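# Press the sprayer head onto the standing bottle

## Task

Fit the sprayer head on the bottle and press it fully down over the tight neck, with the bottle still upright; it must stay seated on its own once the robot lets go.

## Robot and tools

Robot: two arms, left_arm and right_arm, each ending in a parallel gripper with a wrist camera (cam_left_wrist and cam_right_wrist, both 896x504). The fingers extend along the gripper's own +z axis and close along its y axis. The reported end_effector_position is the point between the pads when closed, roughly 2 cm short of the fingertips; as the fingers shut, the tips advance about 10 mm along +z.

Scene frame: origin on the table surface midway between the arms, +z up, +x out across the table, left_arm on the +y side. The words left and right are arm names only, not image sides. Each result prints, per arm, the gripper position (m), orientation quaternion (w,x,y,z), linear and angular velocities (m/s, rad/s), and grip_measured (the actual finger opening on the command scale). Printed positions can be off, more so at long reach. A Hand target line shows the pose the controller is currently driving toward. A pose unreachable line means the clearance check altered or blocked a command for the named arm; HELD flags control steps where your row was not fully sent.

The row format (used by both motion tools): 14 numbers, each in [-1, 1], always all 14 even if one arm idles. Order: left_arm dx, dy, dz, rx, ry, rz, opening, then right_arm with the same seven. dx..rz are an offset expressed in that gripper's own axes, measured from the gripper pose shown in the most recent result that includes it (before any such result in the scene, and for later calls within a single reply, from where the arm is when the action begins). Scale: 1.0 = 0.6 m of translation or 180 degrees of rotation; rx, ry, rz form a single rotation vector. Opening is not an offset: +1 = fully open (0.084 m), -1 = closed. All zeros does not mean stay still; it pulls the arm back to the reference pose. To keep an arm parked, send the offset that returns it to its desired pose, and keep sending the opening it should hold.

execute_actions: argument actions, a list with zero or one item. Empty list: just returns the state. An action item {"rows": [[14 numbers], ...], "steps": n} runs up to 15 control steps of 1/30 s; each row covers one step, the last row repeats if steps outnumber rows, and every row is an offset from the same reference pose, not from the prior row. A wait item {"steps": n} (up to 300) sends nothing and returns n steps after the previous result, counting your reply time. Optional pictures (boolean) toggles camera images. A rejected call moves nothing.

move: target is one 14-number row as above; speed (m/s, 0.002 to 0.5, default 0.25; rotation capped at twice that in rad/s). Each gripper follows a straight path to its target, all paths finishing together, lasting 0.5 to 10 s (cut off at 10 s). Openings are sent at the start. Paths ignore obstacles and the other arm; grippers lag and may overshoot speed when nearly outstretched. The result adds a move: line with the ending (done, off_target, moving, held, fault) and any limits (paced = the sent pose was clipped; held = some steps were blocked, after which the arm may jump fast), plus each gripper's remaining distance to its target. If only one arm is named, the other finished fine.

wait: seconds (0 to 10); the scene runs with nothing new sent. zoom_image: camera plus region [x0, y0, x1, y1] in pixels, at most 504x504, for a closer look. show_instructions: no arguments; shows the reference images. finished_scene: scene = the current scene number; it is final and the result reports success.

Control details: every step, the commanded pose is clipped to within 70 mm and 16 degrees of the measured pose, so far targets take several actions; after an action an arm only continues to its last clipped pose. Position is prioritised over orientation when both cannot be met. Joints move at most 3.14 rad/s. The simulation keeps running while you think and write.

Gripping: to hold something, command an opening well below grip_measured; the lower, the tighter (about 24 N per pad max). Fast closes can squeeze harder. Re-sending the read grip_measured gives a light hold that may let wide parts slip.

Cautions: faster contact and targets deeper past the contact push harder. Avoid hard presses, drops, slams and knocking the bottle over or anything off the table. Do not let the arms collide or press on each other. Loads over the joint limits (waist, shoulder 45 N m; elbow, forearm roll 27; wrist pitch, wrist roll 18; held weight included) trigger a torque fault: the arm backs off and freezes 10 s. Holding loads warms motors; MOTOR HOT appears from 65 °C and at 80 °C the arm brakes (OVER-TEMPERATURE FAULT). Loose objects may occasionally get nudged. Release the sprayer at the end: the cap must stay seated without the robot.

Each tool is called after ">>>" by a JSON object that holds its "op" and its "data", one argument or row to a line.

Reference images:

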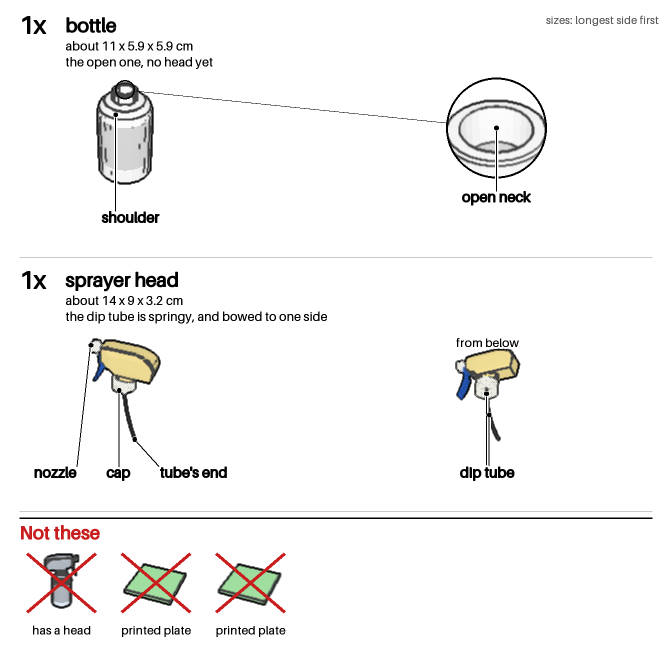

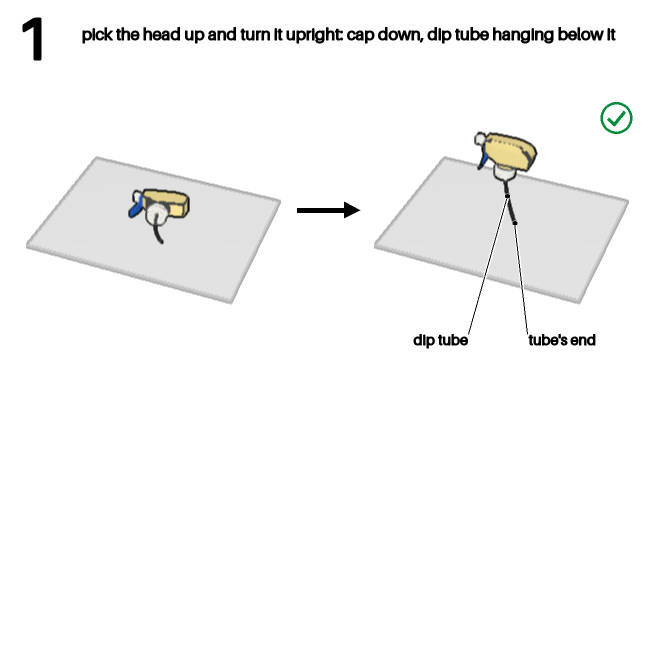

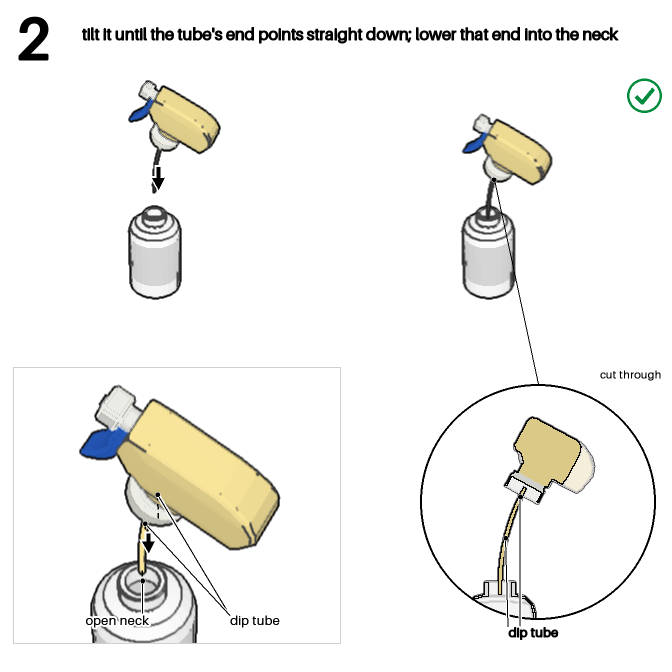

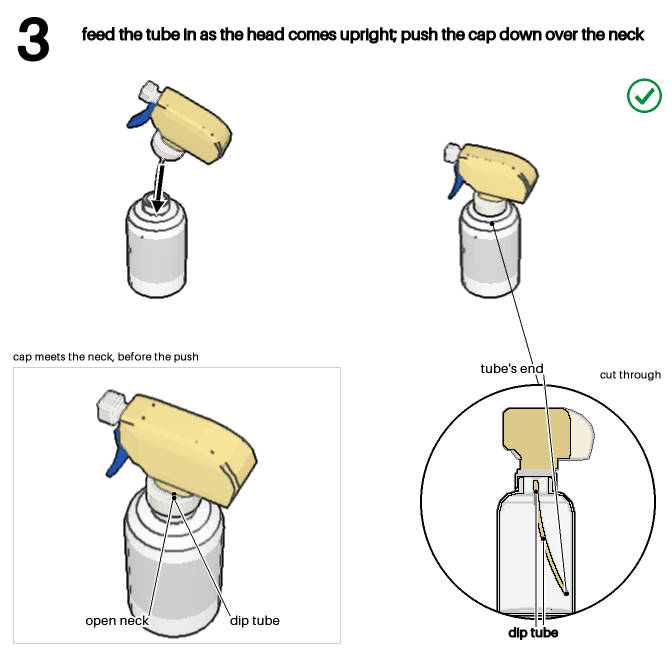

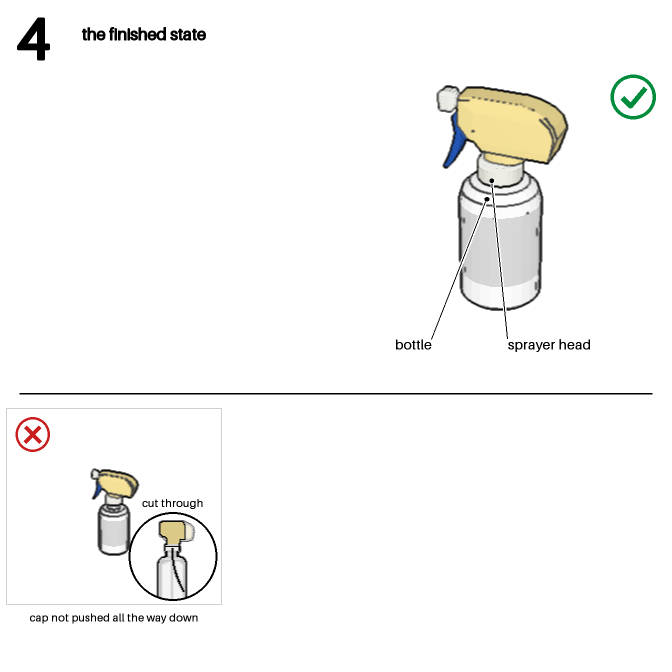

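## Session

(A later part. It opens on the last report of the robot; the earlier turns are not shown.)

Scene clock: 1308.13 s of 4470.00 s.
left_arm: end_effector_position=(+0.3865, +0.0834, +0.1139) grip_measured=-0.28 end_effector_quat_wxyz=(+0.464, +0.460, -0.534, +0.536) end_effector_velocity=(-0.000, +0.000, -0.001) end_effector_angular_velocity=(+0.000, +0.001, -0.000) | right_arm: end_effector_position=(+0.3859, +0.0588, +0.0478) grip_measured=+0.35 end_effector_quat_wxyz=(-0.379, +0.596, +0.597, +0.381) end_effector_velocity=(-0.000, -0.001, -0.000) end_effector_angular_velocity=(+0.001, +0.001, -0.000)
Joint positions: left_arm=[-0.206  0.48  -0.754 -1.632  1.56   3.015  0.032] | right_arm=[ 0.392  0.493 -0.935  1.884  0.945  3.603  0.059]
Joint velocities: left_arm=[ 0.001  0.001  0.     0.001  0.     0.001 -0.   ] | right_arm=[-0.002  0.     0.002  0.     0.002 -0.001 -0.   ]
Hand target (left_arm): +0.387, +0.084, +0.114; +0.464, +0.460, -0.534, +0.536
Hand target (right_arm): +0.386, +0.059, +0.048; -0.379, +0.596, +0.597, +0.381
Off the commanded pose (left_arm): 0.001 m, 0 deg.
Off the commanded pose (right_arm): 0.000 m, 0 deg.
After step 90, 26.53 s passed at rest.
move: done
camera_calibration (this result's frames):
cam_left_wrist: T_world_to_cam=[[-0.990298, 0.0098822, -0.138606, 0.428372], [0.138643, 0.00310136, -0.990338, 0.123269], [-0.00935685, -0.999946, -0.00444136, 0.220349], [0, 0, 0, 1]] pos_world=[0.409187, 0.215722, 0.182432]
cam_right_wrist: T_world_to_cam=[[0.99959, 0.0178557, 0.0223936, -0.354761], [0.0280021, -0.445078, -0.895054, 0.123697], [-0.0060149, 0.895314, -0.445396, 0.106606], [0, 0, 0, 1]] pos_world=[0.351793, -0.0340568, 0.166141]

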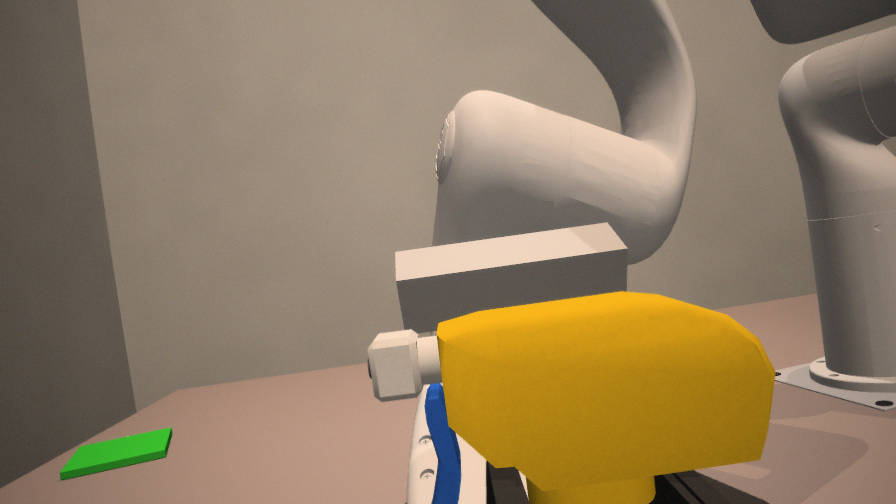

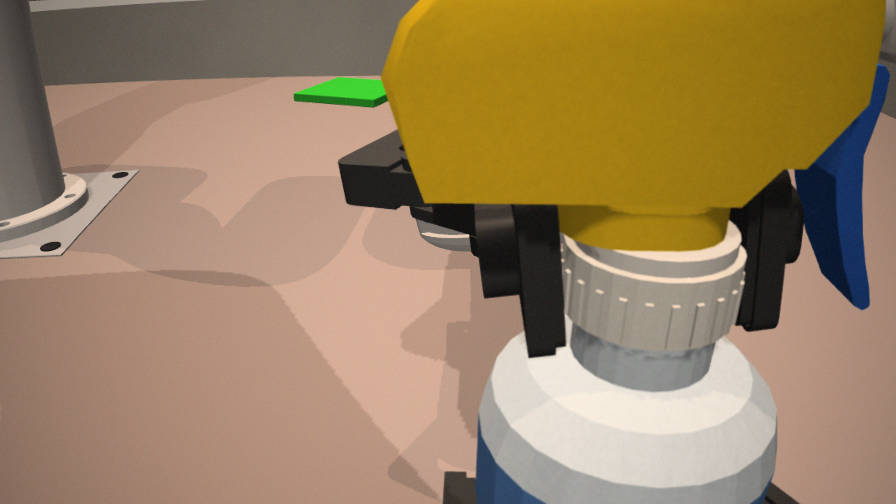

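>>> {"op": "move", "data": {
  "target": [0.00397,0.0006,0.0027,0,-0.0222,0,-0.6, 0,0,0,0,0,0,0.0],
  "speed": 0.01
}}

>>> {"op": "zoom_image", "data": {
  "camera": "cam_right_wrist",
  "region": [540, 150, 800, 410]
}}

Scene clock: 1369.33 s of 4470.00 s.
left_arm: end_effector_position=(+0.3858, +0.0818, +0.1161) grip_measured=-0.28 end_effector_quat_wxyz=(-0.446, -0.479, +0.550, -0.520) end_effector_velocity=(-0.000, -0.000, +0.000) end_effector_angular_velocity=(+0.003, +0.001, +0.000) | right_arm: end_effector_position=(+0.3859, +0.0588, +0.0478) grip_measured=+0.35 end_effector_quat_wxyz=(-0.379, +0.596, +0.597, +0.381) end_effector_velocity=(-0.000, +0.000, -0.000) end_effector_angular_velocity=(-0.001, -0.000, +0.001)
Joint positions: left_arm=[-0.229  0.409 -0.719 -1.642  1.482  2.977  0.032] | right_arm=[ 0.392  0.493 -0.935  1.884  0.945  3.603  0.059]
Joint velocities: left_arm=[-0.001 -0.003  0.002 -0.    -0.004 -0.003  0.   ] | right_arm=[ 0.  0.  0. -0. -0. -0. -0.]
Hand target (left_arm): +0.386, +0.082, +0.116; -0.445, -0.479, +0.550, -0.520
Hand target (right_arm): +0.386, +0.059, +0.048; -0.379, +0.596, +0.597, +0.381
Off the commanded pose (left_arm): 0.000 m, 0 deg.
Off the commanded pose (right_arm): 0.000 m, 0 deg.
After step 90, 54.50 s passed at rest.
move: done
camera_calibration (this result's frames):
cam_left_wrist: T_world_to_cam=[[-0.990389, 0.00964397, -0.137974, 0.427964], [0.13831, 0.0725961, -0.987725, 0.119737], [0.000490773, -0.997315, -0.0732322, 0.222686], [0, 0, 0, 1]] pos_world=[0.40718, 0.209269, 0.193623]
cam_right_wrist: T_world_to_cam=[[0.999592, 0.0178174, 0.0223358, -0.354749], [0.0279338, -0.445156, -0.895017, 0.123677], [-0.00600395, 0.895276, -0.445472, 0.106611], [0, 0, 0, 1]] pos_world=[0.35179, -0.0340704, 0.166109]

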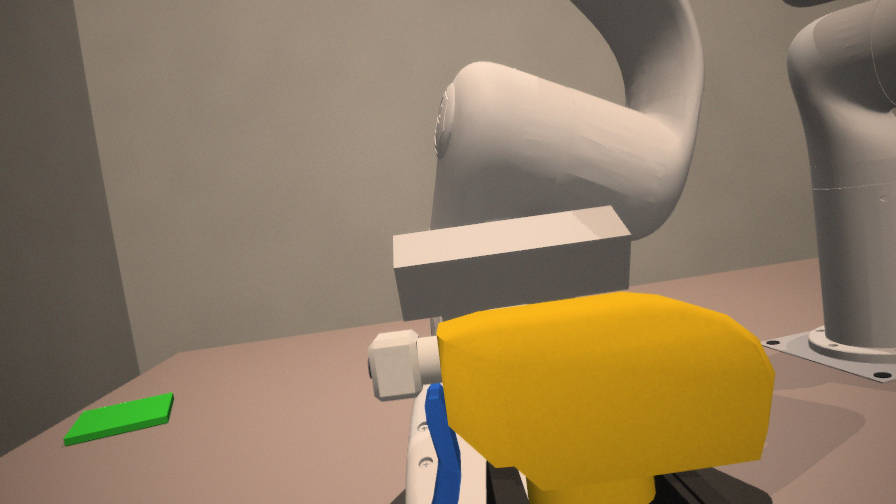

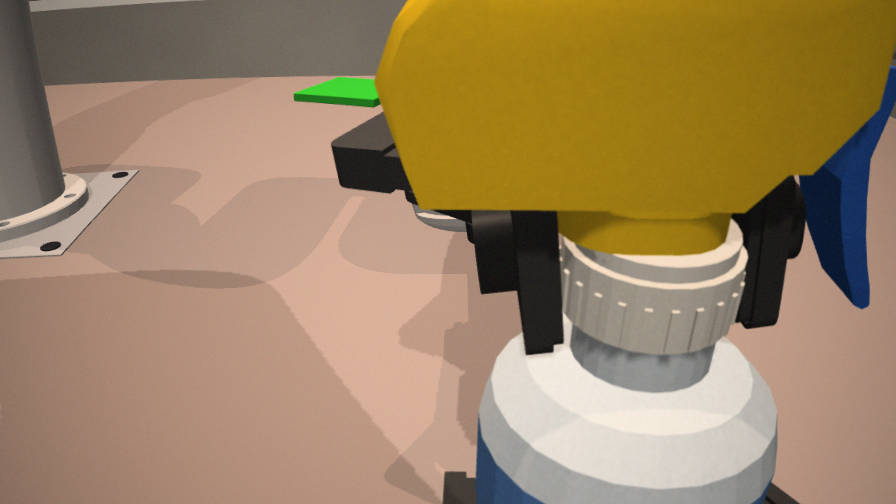

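Region (540, 150, 800, 410) of cam_right_wrist's 896x504 image, scaled by 1.938, with more detail than that image has.

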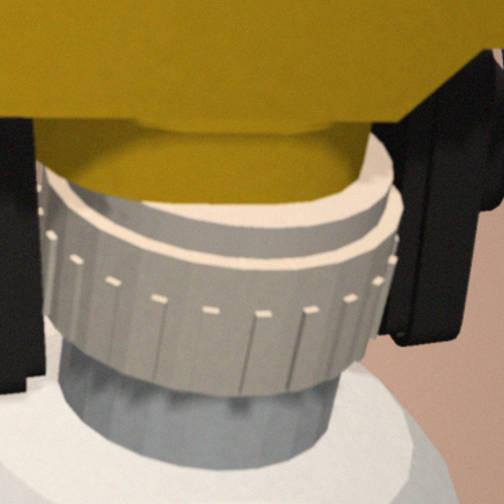

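>>> {"op": "move", "data": {
  "target": [-0.0033,0.00046,0.00023,0,0,0,-0.6, 0,0,0,0,0,0,0.0],
  "speed": 0.01
}}

>>> {"op": "zoom_image", "data": {
  "camera": "cam_right_wrist",
  "region": [540, 150, 800, 410]
}}

Scene clock: 1381.90 s of 4470.00 s.
left_arm: end_effector_position=(+0.3859, +0.0815, +0.1147) grip_measured=-0.28 end_effector_quat_wxyz=(-0.446, -0.478, +0.550, -0.520) end_effector_velocity=(+0.000, -0.000, -0.001) end_effector_angular_velocity=(+0.001, -0.000, +0.000) | right_arm: end_effector_position=(+0.3859, +0.0588, +0.0478) grip_measured=+0.35 end_effector_quat_wxyz=(-0.379, +0.596, +0.597, +0.381) end_effector_velocity=(-0.000, +0.001, +0.000) end_effector_angular_velocity=(+0.001, +0.000, +0.001)
Joint positions: left_arm=[-0.229  0.415 -0.722 -1.642  1.483  2.982  0.032] | right_arm=[ 0.392  0.493 -0.935  1.884  0.945  3.603  0.059]
Joint velocities: left_arm=[-0.     0.002 -0.001 -0.001 -0.001  0.002  0.   ] | right_arm=[ 0.001 -0.    -0.     0.     0.     0.    -0.   ]
Hand target (left_arm): +0.386, +0.082, +0.114; -0.446, -0.479, +0.550, -0.520
Hand target (right_arm): +0.386, +0.059, +0.048; -0.379, +0.596, +0.597, +0.381
Off the commanded pose (left_arm): 0.001 m, 0 deg.
Off the commanded pose (right_arm): 0.000 m, 0 deg.
After step 90, 8.87 s passed at rest.
move: done
camera_calibration (this result's frames):
cam_left_wrist: T_world_to_cam=[[-0.99027, 0.00992838, -0.138804, 0.427925], [0.139159, 0.0715589, -0.987681, 0.118058], [0.000126595, -0.997387, -0.0722442, 0.222389], [0, 0, 0, 1]] pos_world=[0.407305, 0.209111, 0.192067]
cam_right_wrist: T_world_to_cam=[[0.999588, 0.0179037, 0.0224136, -0.35476], [0.0280416, -0.445095, -0.895044, 0.123683], [-0.00604845, 0.895305, -0.445413, 0.106585], [0, 0, 0, 1]] pos_world=[0.35179, -0.0340241, 0.166128]

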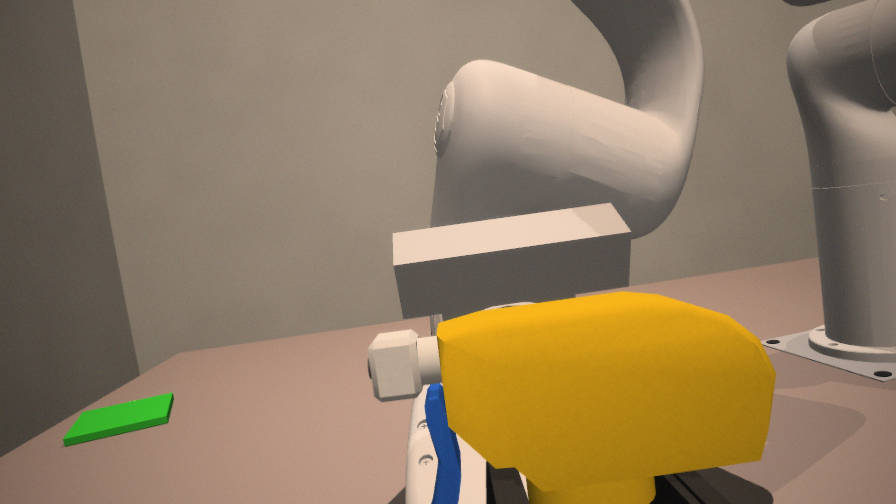

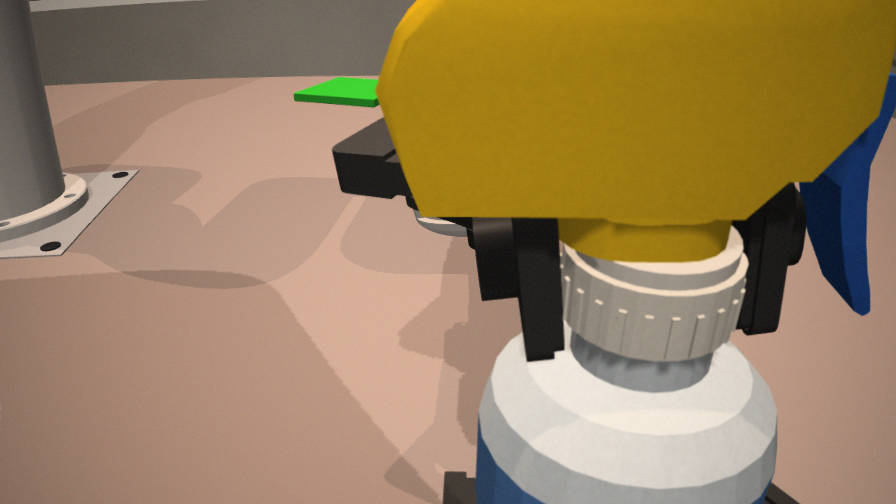

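Region (540, 150, 800, 410) of cam_right_wrist's 896x504 image, scaled by 1.938, with more detail than that image has.

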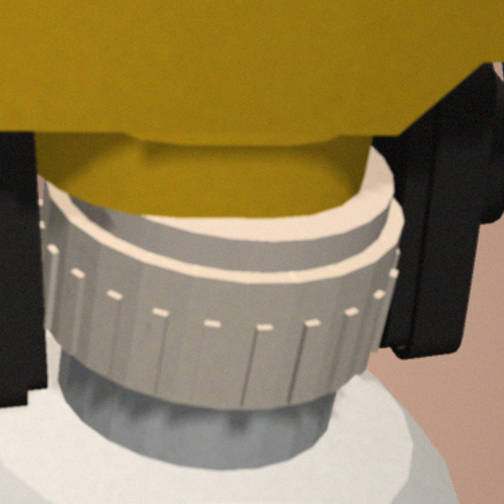

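>>> {"op": "move", "data": {
  "target": [-0.0049,0.0007,0.001,0,0,0,-0.6, 0,0,0,0,0,0,0.0],
  "speed": 0.01
}}

>>> {"op": "zoom_image", "data": {
  "camera": "cam_right_wrist",
  "region": [540, 150, 800, 410]
}}

Scene clock: 1401.00 s of 4470.00 s.
left_arm: end_effector_position=(+0.3861, +0.0809, +0.1132) grip_measured=-0.28 end_effector_quat_wxyz=(-0.446, -0.477, +0.549, -0.521) end_effector_velocity=(-0.000, -0.000, -0.001) end_effector_angular_velocity=(-0.006, +0.002, +0.000) | right_arm: end_effector_position=(+0.3861, +0.0586, +0.0478) grip_measured=+0.35 end_effector_quat_wxyz=(-0.379, +0.596, +0.597, +0.381) end_effector_velocity=(-0.001, -0.001, -0.001) end_effector_angular_velocity=(-0.002, +0.002, -0.000)
Joint positions: left_arm=[-0.23   0.424 -0.727 -1.644  1.487  2.988  0.032] | right_arm=[ 0.392  0.493 -0.935  1.884  0.945  3.603  0.059]
Joint velocities: left_arm=[ 0.     0.006 -0.001 -0.002  0.006  0.003 -0.   ] | right_arm=[-0.     0.     0.002 -0.    -0.    -0.     0.   ]
Hand target (left_arm): +0.386, +0.081, +0.112; -0.446, -0.478, +0.550, -0.520
Hand target (right_arm): +0.386, +0.059, +0.048; -0.379, +0.596, +0.597, +0.381
Off the commanded pose (left_arm): 0.002 m, 0 deg.
Off the commanded pose (right_arm): 0.000 m, 0 deg.
After step 90, 15.40 s passed at rest.
move: done
camera_calibration (this result's frames):
cam_left_wrist: T_world_to_cam=[[-0.99009, 0.0100361, -0.140076, 0.427969], [0.140435, 0.067631, -0.987777, 0.116448], [-0.000439952, -0.99766, -0.0683702, 0.221476], [0, 0, 0, 1]] pos_world=[0.407472, 0.208787, 0.190115]
cam_right_wrist: T_world_to_cam=[[0.999598, 0.017313, 0.0224452, -0.354921], [0.0278084, -0.445366, -0.894917, 0.123641], [-0.00549739, 0.895181, -0.445669, 0.106596], [0, 0, 0, 1]] pos_world=[0.351926, -0.0342128, 0.166121]

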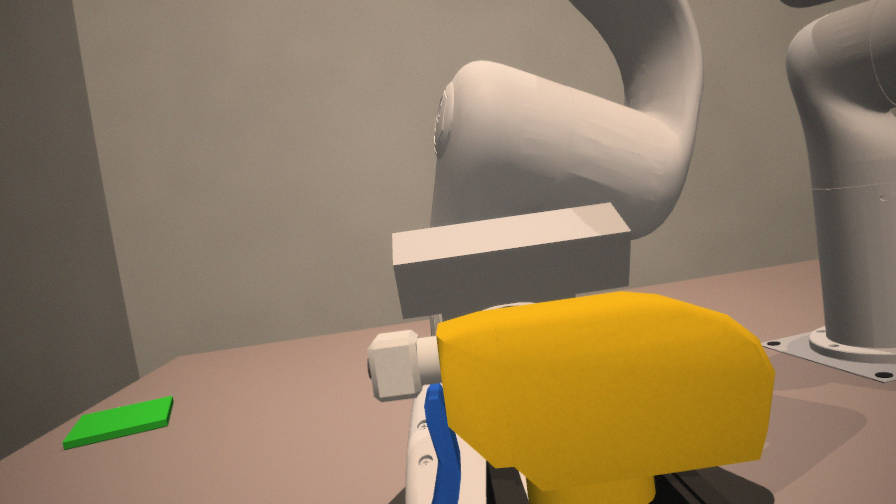

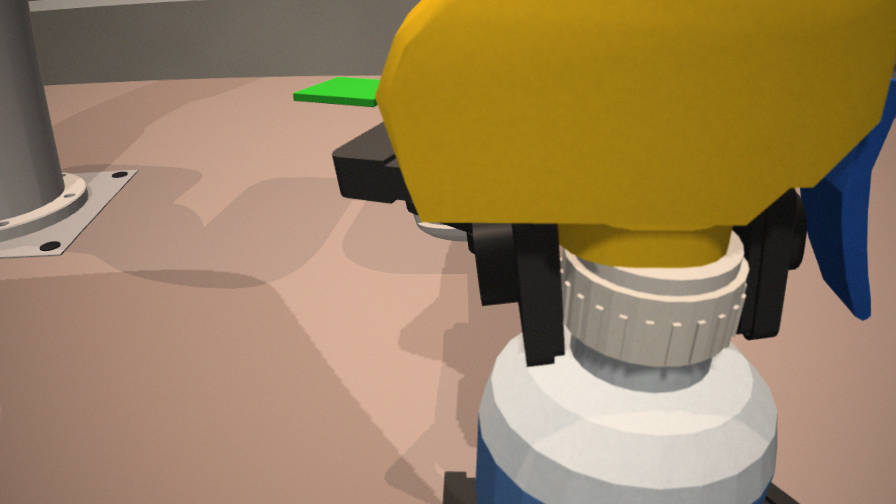

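Region (540, 150, 800, 410) of cam_right_wrist's 896x504 image, scaled by 1.938, with more detail than that image has.

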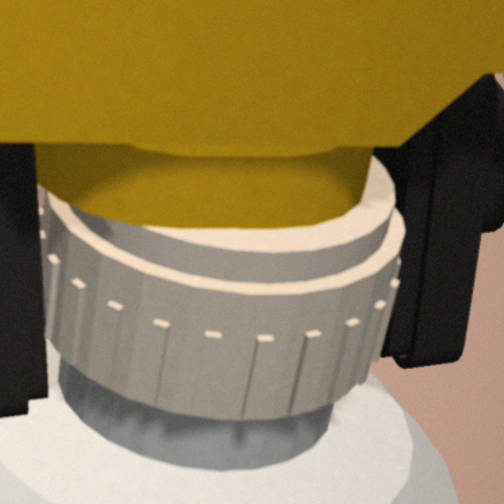

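>>> {"op": "move", "data": {
  "target": [-0.0066,0.0009,0.0005,0,0,0,-0.6, 0,0,0,0,0,0,0.0],
  "speed": 0.01
}}

>>> {"op": "zoom_image", "data": {
  "camera": "cam_right_wrist",
  "region": [540, 150, 800, 410]
}}

Scene clock: 1437.77 s of 4470.00 s.
left_arm: end_effector_position=(+0.3853, +0.0798, +0.1124) grip_measured=-0.28 end_effector_quat_wxyz=(-0.450, -0.473, +0.547, -0.524) end_effector_velocity=(-0.000, -0.001, -0.000) end_effector_angular_velocity=(-0.006, -0.002, -0.002) | right_arm: end_effector_position=(+0.3859, +0.0587, +0.0478) grip_measured=+0.35 end_effector_quat_wxyz=(-0.379, +0.596, +0.597, +0.381) end_effector_velocity=(-0.000, +0.000, +0.000) end_effector_angular_velocity=(-0.000, +0.003, -0.000)
Joint positions: left_arm=[-0.23   0.437 -0.732 -1.644  1.5    2.996  0.032] | right_arm=[ 0.392  0.493 -0.935  1.884  0.945  3.603  0.059]
Joint velocities: left_arm=[-0.001  0.006 -0.003 -0.001  0.006  0.006  0.   ] | right_arm=[ 0.001 -0.     0.    -0.    -0.     0.003  0.   ]
Hand target (left_arm): +0.386, +0.081, +0.109; -0.446, -0.477, +0.549, -0.521
Hand target (right_arm): +0.386, +0.059, +0.048; -0.379, +0.596, +0.597, +0.381
Off the commanded pose (left_arm): 0.003 m, 1 deg.
Off the commanded pose (right_arm): 0.000 m, 0 deg.
After step 90, 33.07 s passed at rest.
move: done
camera_calibration (this result's frames):
cam_left_wrist: T_world_to_cam=[[-0.989994, 0.0119933, -0.1406, 0.426959], [0.141054, 0.0558456, -0.988425, 0.116579], [-0.00400257, -0.998367, -0.0569785, 0.220473], [0, 0, 0, 1]] pos_world=[0.407126, 0.208482, 0.187822]
cam_right_wrist: T_world_to_cam=[[0.999593, 0.0176643, 0.0224059, -0.354823], [0.0279287, -0.445193, -0.894999, 0.123674], [-0.00583457, 0.89526, -0.445506, 0.106593], [0, 0, 0, 1]] pos_world=[0.351846, -0.0341023, 0.166126]

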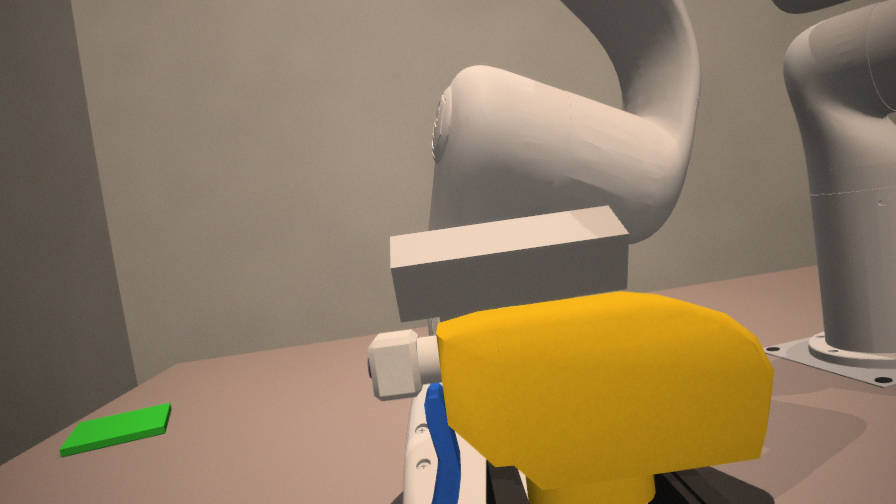

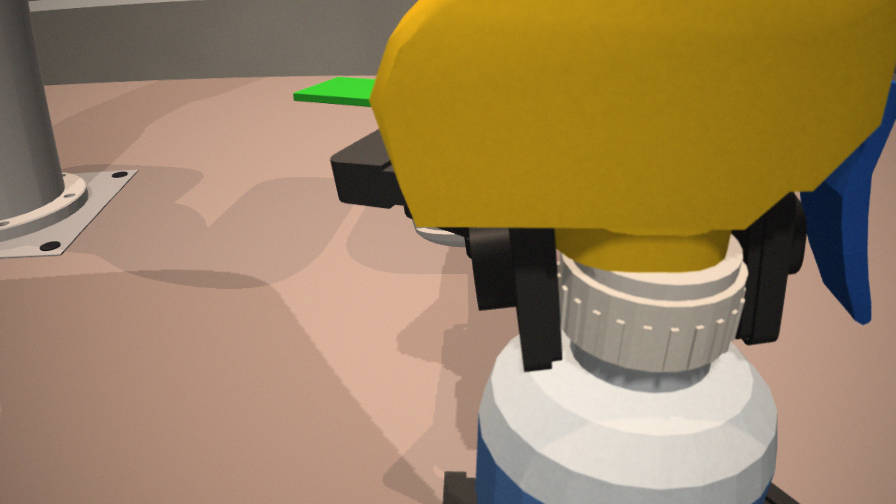

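Region (540, 150, 800, 410) of cam_right_wrist's 896x504 image, scaled by 1.938, with more detail than that image has.

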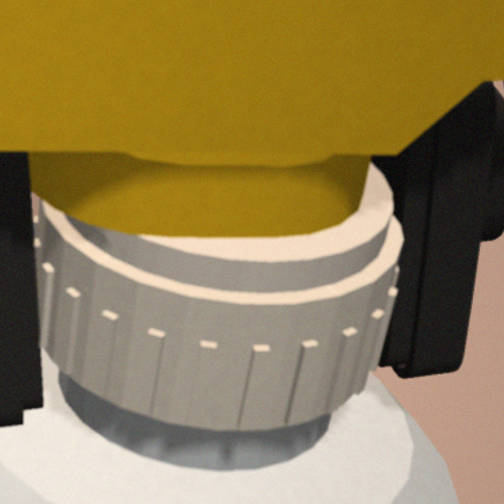

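>>> {"op": "move", "data": {
  "target": [-0.0083,0.0012,0.0005,0,0,0,-0.85, 0,0,0,0,0,0,0.5],
  "speed": 0.01
}}

>>> {"op": "zoom_image", "data": {
  "camera": "cam_right_wrist",
  "region": [540, 150, 800, 410]
}}

Scene clock: 1464.40 s of 4470.00 s.
left_arm: end_effector_position=(+0.3847, +0.0785, +0.1119) grip_measured=-0.28 end_effector_quat_wxyz=(+0.454, +0.468, -0.545, +0.527) end_effector_velocity=(-0.000, -0.000, -0.000) end_effector_angular_velocity=(-0.008, +0.001, +0.000) | right_arm: end_effector_position=(+0.3859, +0.0587, +0.0478) grip_measured=+0.49 end_effector_quat_wxyz=(-0.379, +0.596, +0.597, +0.381) end_effector_velocity=(+0.001, -0.001, -0.000) end_effector_angular_velocity=(-0.001, +0.001, -0.003)
Joint positions: left_arm=[-0.229  0.453 -0.739 -1.645  1.517  3.006  0.032] | right_arm=[ 0.392  0.493 -0.935  1.884  0.945  3.603  0.065]
Joint velocities: left_arm=[ 0.001  0.008 -0.003 -0.001  0.009  0.004 -0.   ] | right_arm=[-0.001  0.     0.001  0.001 -0.001  0.    -0.   ]
Hand target (left_arm): +0.385, +0.080, +0.107; -0.450, -0.473, +0.547, -0.524
Hand target (right_arm): +0.386, +0.059, +0.048; -0.379, +0.596, +0.597, +0.381
Off the commanded pose (left_arm): 0.005 m, 1 deg.
Off the commanded pose (right_arm): 0.000 m, 0 deg.
After step 90, 22.93 s passed at rest.
move: off_target (left_arm)
camera_calibration (this result's frames):
cam_left_wrist: T_world_to_cam=[[-0.989752, 0.0138611, -0.142126, 0.426203], [0.142572, 0.0396024, -0.988992, 0.117037], [-0.00807999, -0.999119, -0.0411728, 0.21896], [0, 0, 0, 1]] pos_world=[0.406918, 0.208225, 0.185338]
cam_right_wrist: T_world_to_cam=[[0.999593, 0.0176769, 0.0223922, -0.354814], [0.0279221, -0.445197, -0.894997, 0.123673], [-0.00585183, 0.895258, -0.44551, 0.106595], [0, 0, 0, 1]] pos_world=[0.35184, -0.0340989, 0.166121]

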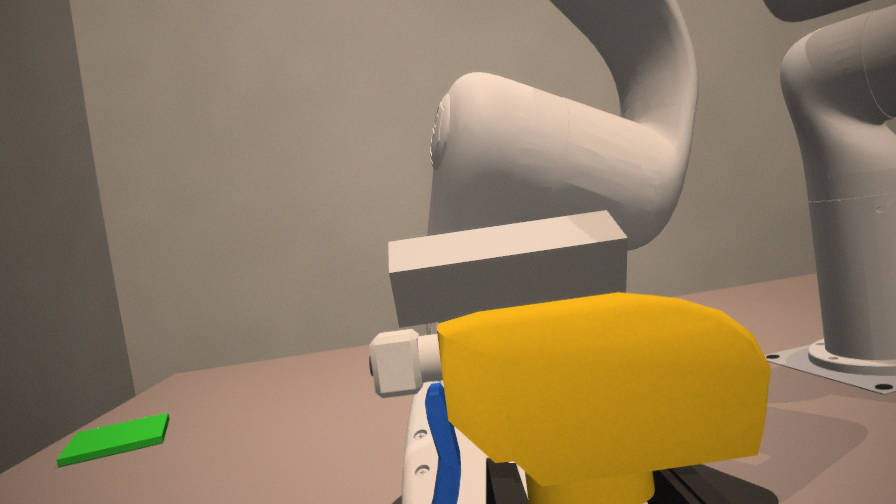

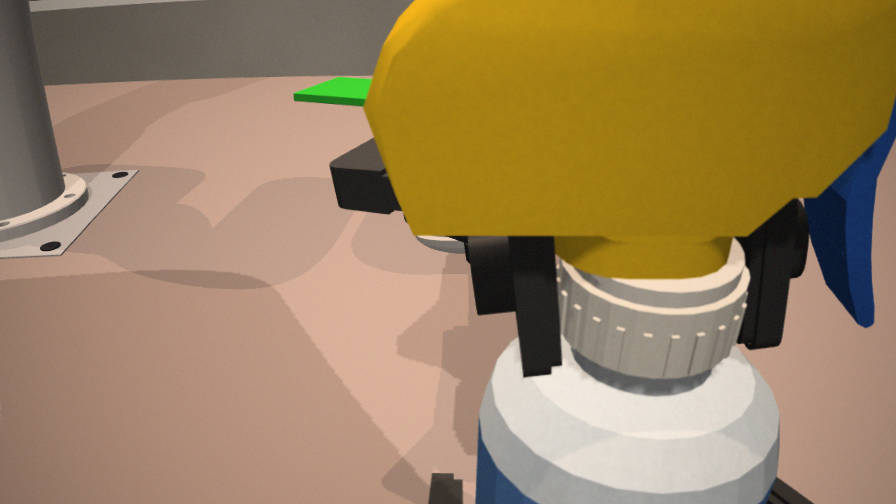

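Region (540, 150, 800, 410) of cam_right_wrist's 896x504 image, scaled by 1.938, with more detail than that image has.

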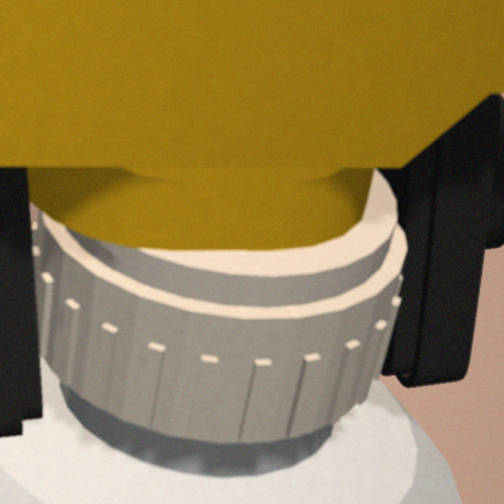

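>>> {"op": "move", "data": {
  "target": [-0.01176,0.0007,-0.0015,0,-0.0094,0,-0.9, 0,0,0,0,0,0,0.5],
  "speed": 0.01
}}

>>> {"op": "zoom_image", "data": {
  "camera": "cam_right_wrist",
  "region": [540, 150, 800, 410]
}}

Scene clock: 1525.93 s of 4470.00 s.
left_arm: end_effector_position=(+0.3840, +0.0776, +0.1116) grip_measured=-0.27 end_effector_quat_wxyz=(-0.453, -0.468, +0.547, -0.526) end_effector_velocity=(-0.001, +0.000, -0.000) end_effector_angular_velocity=(+0.002, +0.001, +0.000) | right_arm: end_effector_position=(+0.3859, +0.0587, +0.0478) grip_measured=+0.49 end_effector_quat_wxyz=(-0.379, +0.596, +0.597, +0.381) end_effector_velocity=(-0.000, +0.000, +0.000) end_effector_angular_velocity=(+0.002, +0.002, +0.000)
Joint positions: left_arm=[-0.233  0.449 -0.737 -1.645  1.51   3.006  0.032] | right_arm=[ 0.392  0.493 -0.935  1.884  0.945  3.603  0.065]
Joint velocities: left_arm=[-0.001 -0.002  0.003 -0.    -0.002 -0.001 -0.   ] | right_arm=[ 0.    -0.    -0.    -0.     0.002  0.002 -0.   ]
Hand target (left_arm): +0.385, +0.080, +0.105; -0.446, -0.476, +0.551, -0.520
Hand target (right_arm): +0.386, +0.059, +0.048; -0.379, +0.596, +0.597, +0.381
Off the commanded pose (left_arm): 0.007 m, 1 deg.
Off the commanded pose (right_arm): 0.000 m, 0 deg.
After step 90, 56.77 s passed at rest.
move: off_target (left_arm)
camera_calibration (this result's frames):
cam_left_wrist: T_world_to_cam=[[-0.989345, 0.0169884, -0.144593, 0.425439], [0.145228, 0.0453377, -0.988359, 0.115349], [-0.0102351, -0.998827, -0.0473218, 0.219565], [0, 0, 0, 1]] pos_world=[0.406402, 0.206851, 0.185912]
cam_right_wrist: T_world_to_cam=[[0.999593, 0.0176767, 0.0223923, -0.354814], [0.027922, -0.445197, -0.894997, 0.123673], [-0.00585155, 0.895258, -0.44551, 0.106595], [0, 0, 0, 1]] pos_world=[0.35184, -0.0340989, 0.166121]

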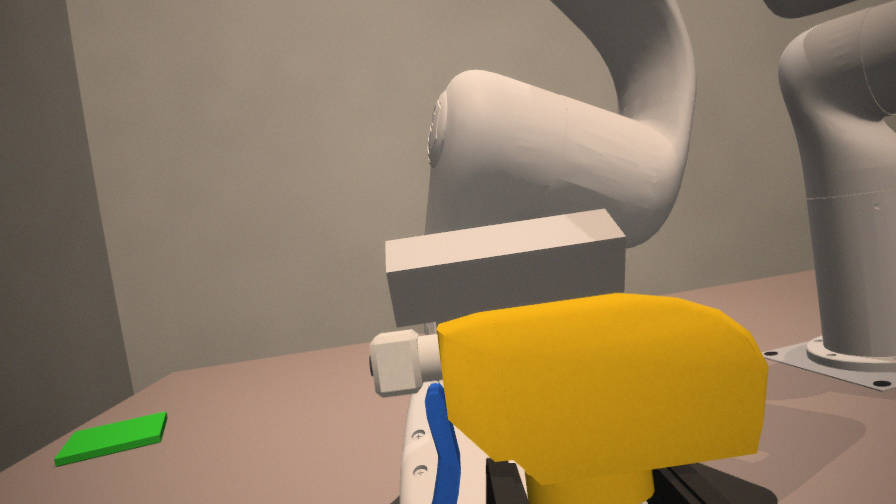

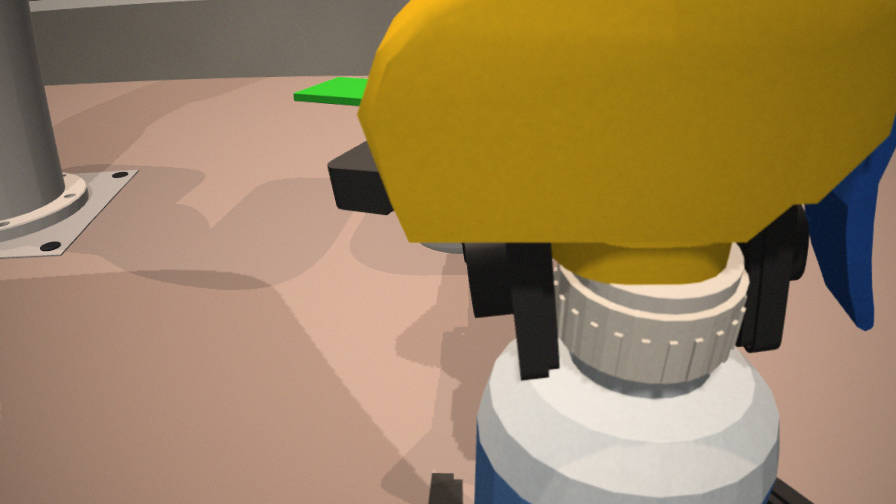

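Region (540, 150, 800, 410) of cam_right_wrist's 896x504 image, scaled by 1.938, with more detail than that image has.

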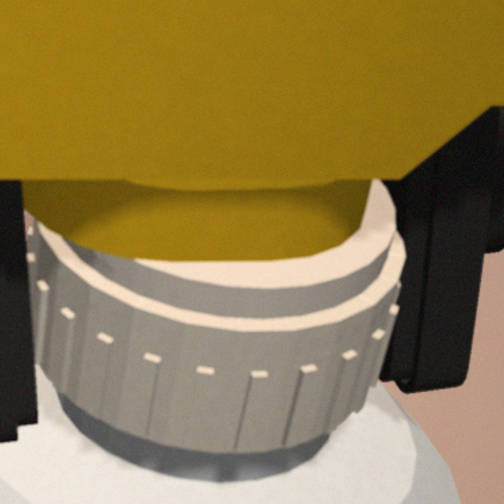

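>>> {"op": "move", "data": {
  "target": [0,-0.003,-0.0057,0,-0.0072,0,-0.9, 0,0,0,0,0,0,0.5],
  "speed": 0.01
}}

>>> {"op": "zoom_image", "data": {
  "camera": "cam_right_wrist",
  "region": [540, 150, 800, 410]
}}

Scene clock: 1567.80 s of 4470.00 s.
left_arm: end_effector_position=(+0.3848, +0.0803, +0.1131) grip_measured=-0.28 end_effector_quat_wxyz=(-0.449, -0.472, +0.551, -0.521) end_effector_velocity=(+0.001, +0.001, +0.000) end_effector_angular_velocity=(+0.003, -0.000, +0.003) | right_arm: end_effector_position=(+0.3859, +0.0587, +0.0478) grip_measured=+0.49 end_effector_quat_wxyz=(-0.379, +0.596, +0.597, +0.381) end_effector_velocity=(-0.001, -0.000, -0.001) end_effector_angular_velocity=(-0.001, -0.000, +0.001)
Joint positions: left_arm=[-0.229  0.43  -0.731 -1.636  1.494  2.992  0.032] | right_arm=[ 0.392  0.493 -0.935  1.884  0.945  3.603  0.065]
Joint velocities: left_arm=[ 0.003 -0.003 -0.     0.002 -0.003 -0.003  0.   ] | right_arm=[ 0.     0.     0.002  0.    -0.001 -0.001 -0.   ]
Hand target (left_arm): +0.386, +0.081, +0.112; -0.447, -0.474, +0.552, -0.520
Hand target (right_arm): +0.386, +0.059, +0.048; -0.379, +0.596, +0.597, +0.381
Off the commanded pose (left_arm): 0.002 m, 0 deg.
Off the commanded pose (right_arm): 0.000 m, 0 deg.
After step 90, 37.53 s passed at rest.
move: done
camera_calibration (this result's frames):
cam_left_wrist: T_world_to_cam=[[-0.989494, 0.0187495, -0.143354, 0.426128], [0.144255, 0.0620634, -0.987592, 0.115479], [-0.00961978, -0.997896, -0.064116, 0.223898], [0, 0, 0, 1]] pos_world=[0.407146, 0.20827, 0.189489]
cam_right_wrist: T_world_to_cam=[[0.999593, 0.0176769, 0.0223924, -0.354814], [0.0279222, -0.445197, -0.894997, 0.123673], [-0.00585174, 0.895258, -0.44551, 0.106595], [0, 0, 0, 1]] pos_world=[0.35184, -0.0340989, 0.166121]

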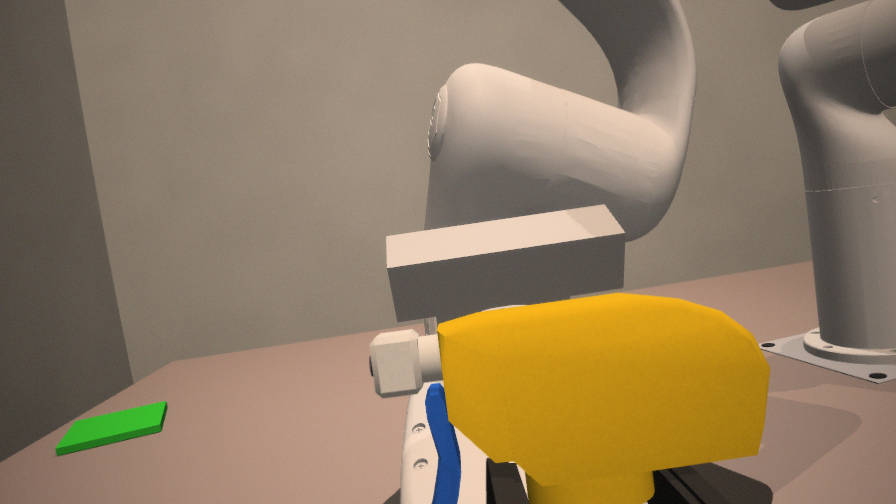

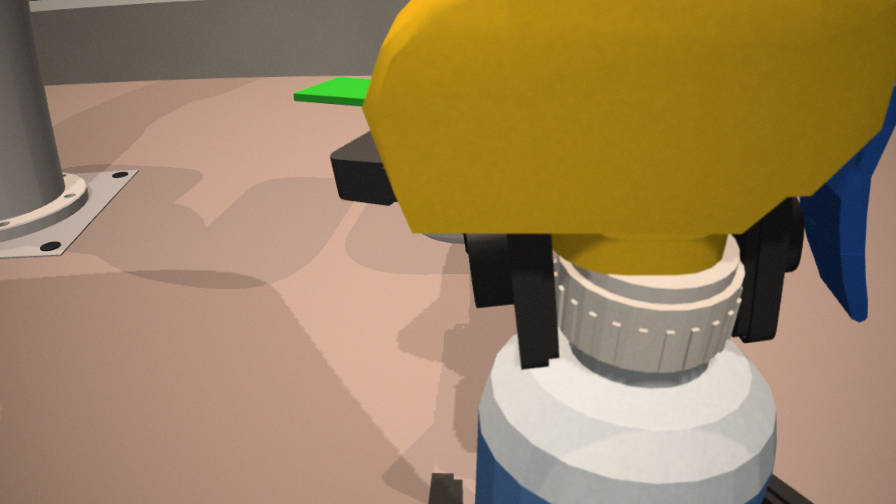

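Region (540, 150, 800, 410) of cam_right_wrist's 896x504 image, scaled by 1.938, with more detail than that image has.

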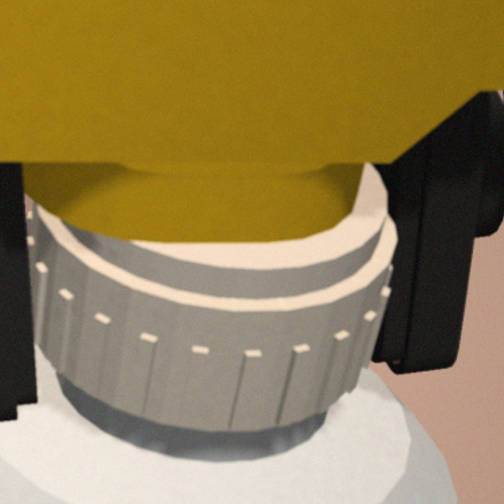

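>>> {"op": "move", "data": {
  "target": [-0.0008,0,0,0,0.0089,0,-0.9, 0,0,0,0,0,0,0.5],
  "speed": 0.01
}}

>>> {"op": "zoom_image", "data": {
  "camera": "cam_right_wrist",
  "region": [540, 150, 800, 410]
}}

Scene clock: 1647.50 s of 4470.00 s.
left_arm: end_effector_position=(+0.3851, +0.0805, +0.1128) grip_measured=-0.28 end_effector_quat_wxyz=(+0.456, +0.465, -0.545, +0.528) end_effector_velocity=(+0.001, -0.000, +0.000) end_effector_angular_velocity=(-0.004, -0.001, +0.000) | right_arm: end_effector_position=(+0.3859, +0.0587, +0.0478) grip_measured=+0.49 end_effector_quat_wxyz=(-0.379, +0.596, +0.597, +0.381) end_effector_velocity=(+0.000, -0.000, +0.000) end_effector_angular_velocity=(+0.000, +0.001, -0.001)
Joint positions: left_arm=[-0.222  0.457 -0.744 -1.634  1.525  3.006  0.032] | right_arm=[ 0.392  0.493 -0.935  1.884  0.945  3.603  0.065]
Joint velocities: left_arm=[ 0.001  0.003 -0.003 -0.     0.004  0.001  0.   ] | right_arm=[-0.     0.    -0.    -0.     0.     0.001  0.   ]
Hand target (left_arm): +0.385, +0.080, +0.113; -0.457, -0.465, +0.545, -0.528
Hand target (right_arm): +0.386, +0.059, +0.048; -0.379, +0.596, +0.597, +0.381
Off the commanded pose (left_arm): 0.000 m, 0 deg.
Off the commanded pose (right_arm): 0.000 m, 0 deg.
After step 90, 75.00 s passed at rest.
move: done
camera_calibration (this result's frames):
cam_left_wrist: T_world_to_cam=[[-0.989413, 0.0183778, -0.143957, 0.426445], [0.144518, 0.0341386, -0.988913, 0.117448], [-0.0132596, -0.999248, -0.0364331, 0.222435], [0, 0, 0, 1]] pos_world=[0.407906, 0.210421, 0.185639]
cam_right_wrist: T_world_to_cam=[[0.999593, 0.0176769, 0.0223923, -0.354814], [0.0279221, -0.445197, -0.894997, 0.123673], [-0.0058518, 0.895258, -0.44551, 0.106595], [0, 0, 0, 1]] pos_world=[0.35184, -0.0340989, 0.166121]

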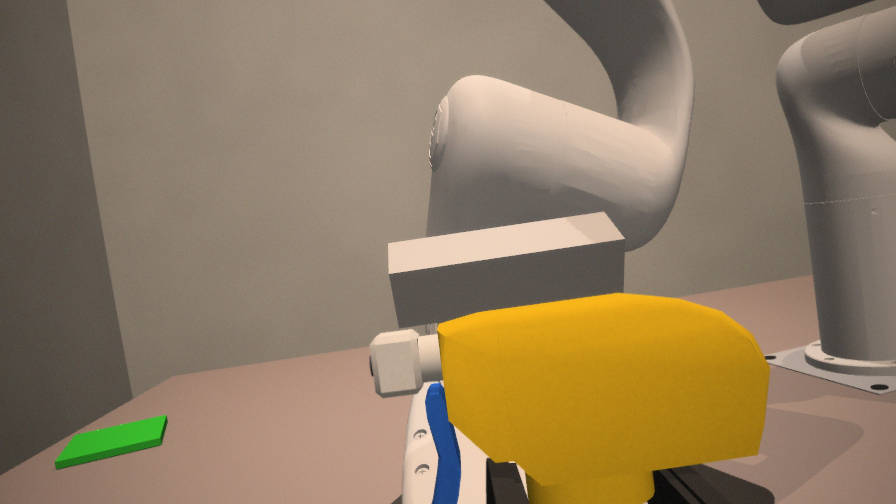

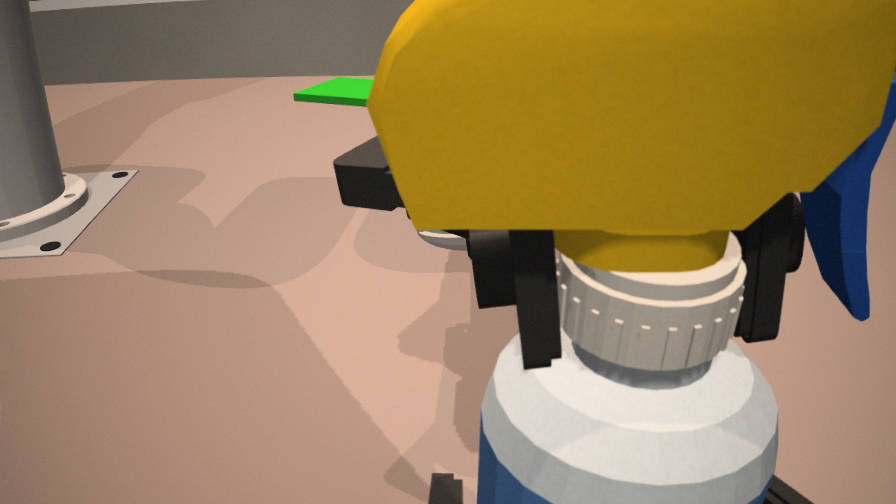

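Region (540, 150, 800, 410) of cam_right_wrist's 896x504 image, scaled by 1.938, with more detail than that image has.

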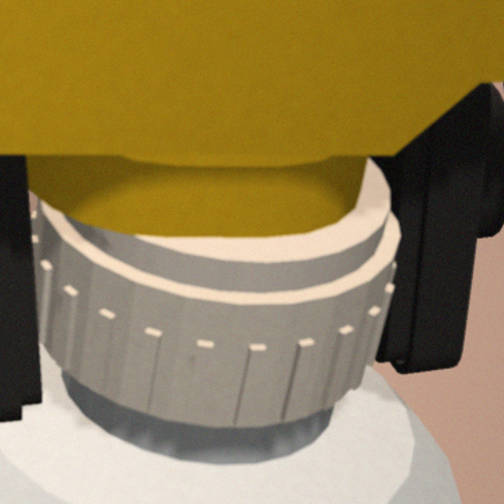

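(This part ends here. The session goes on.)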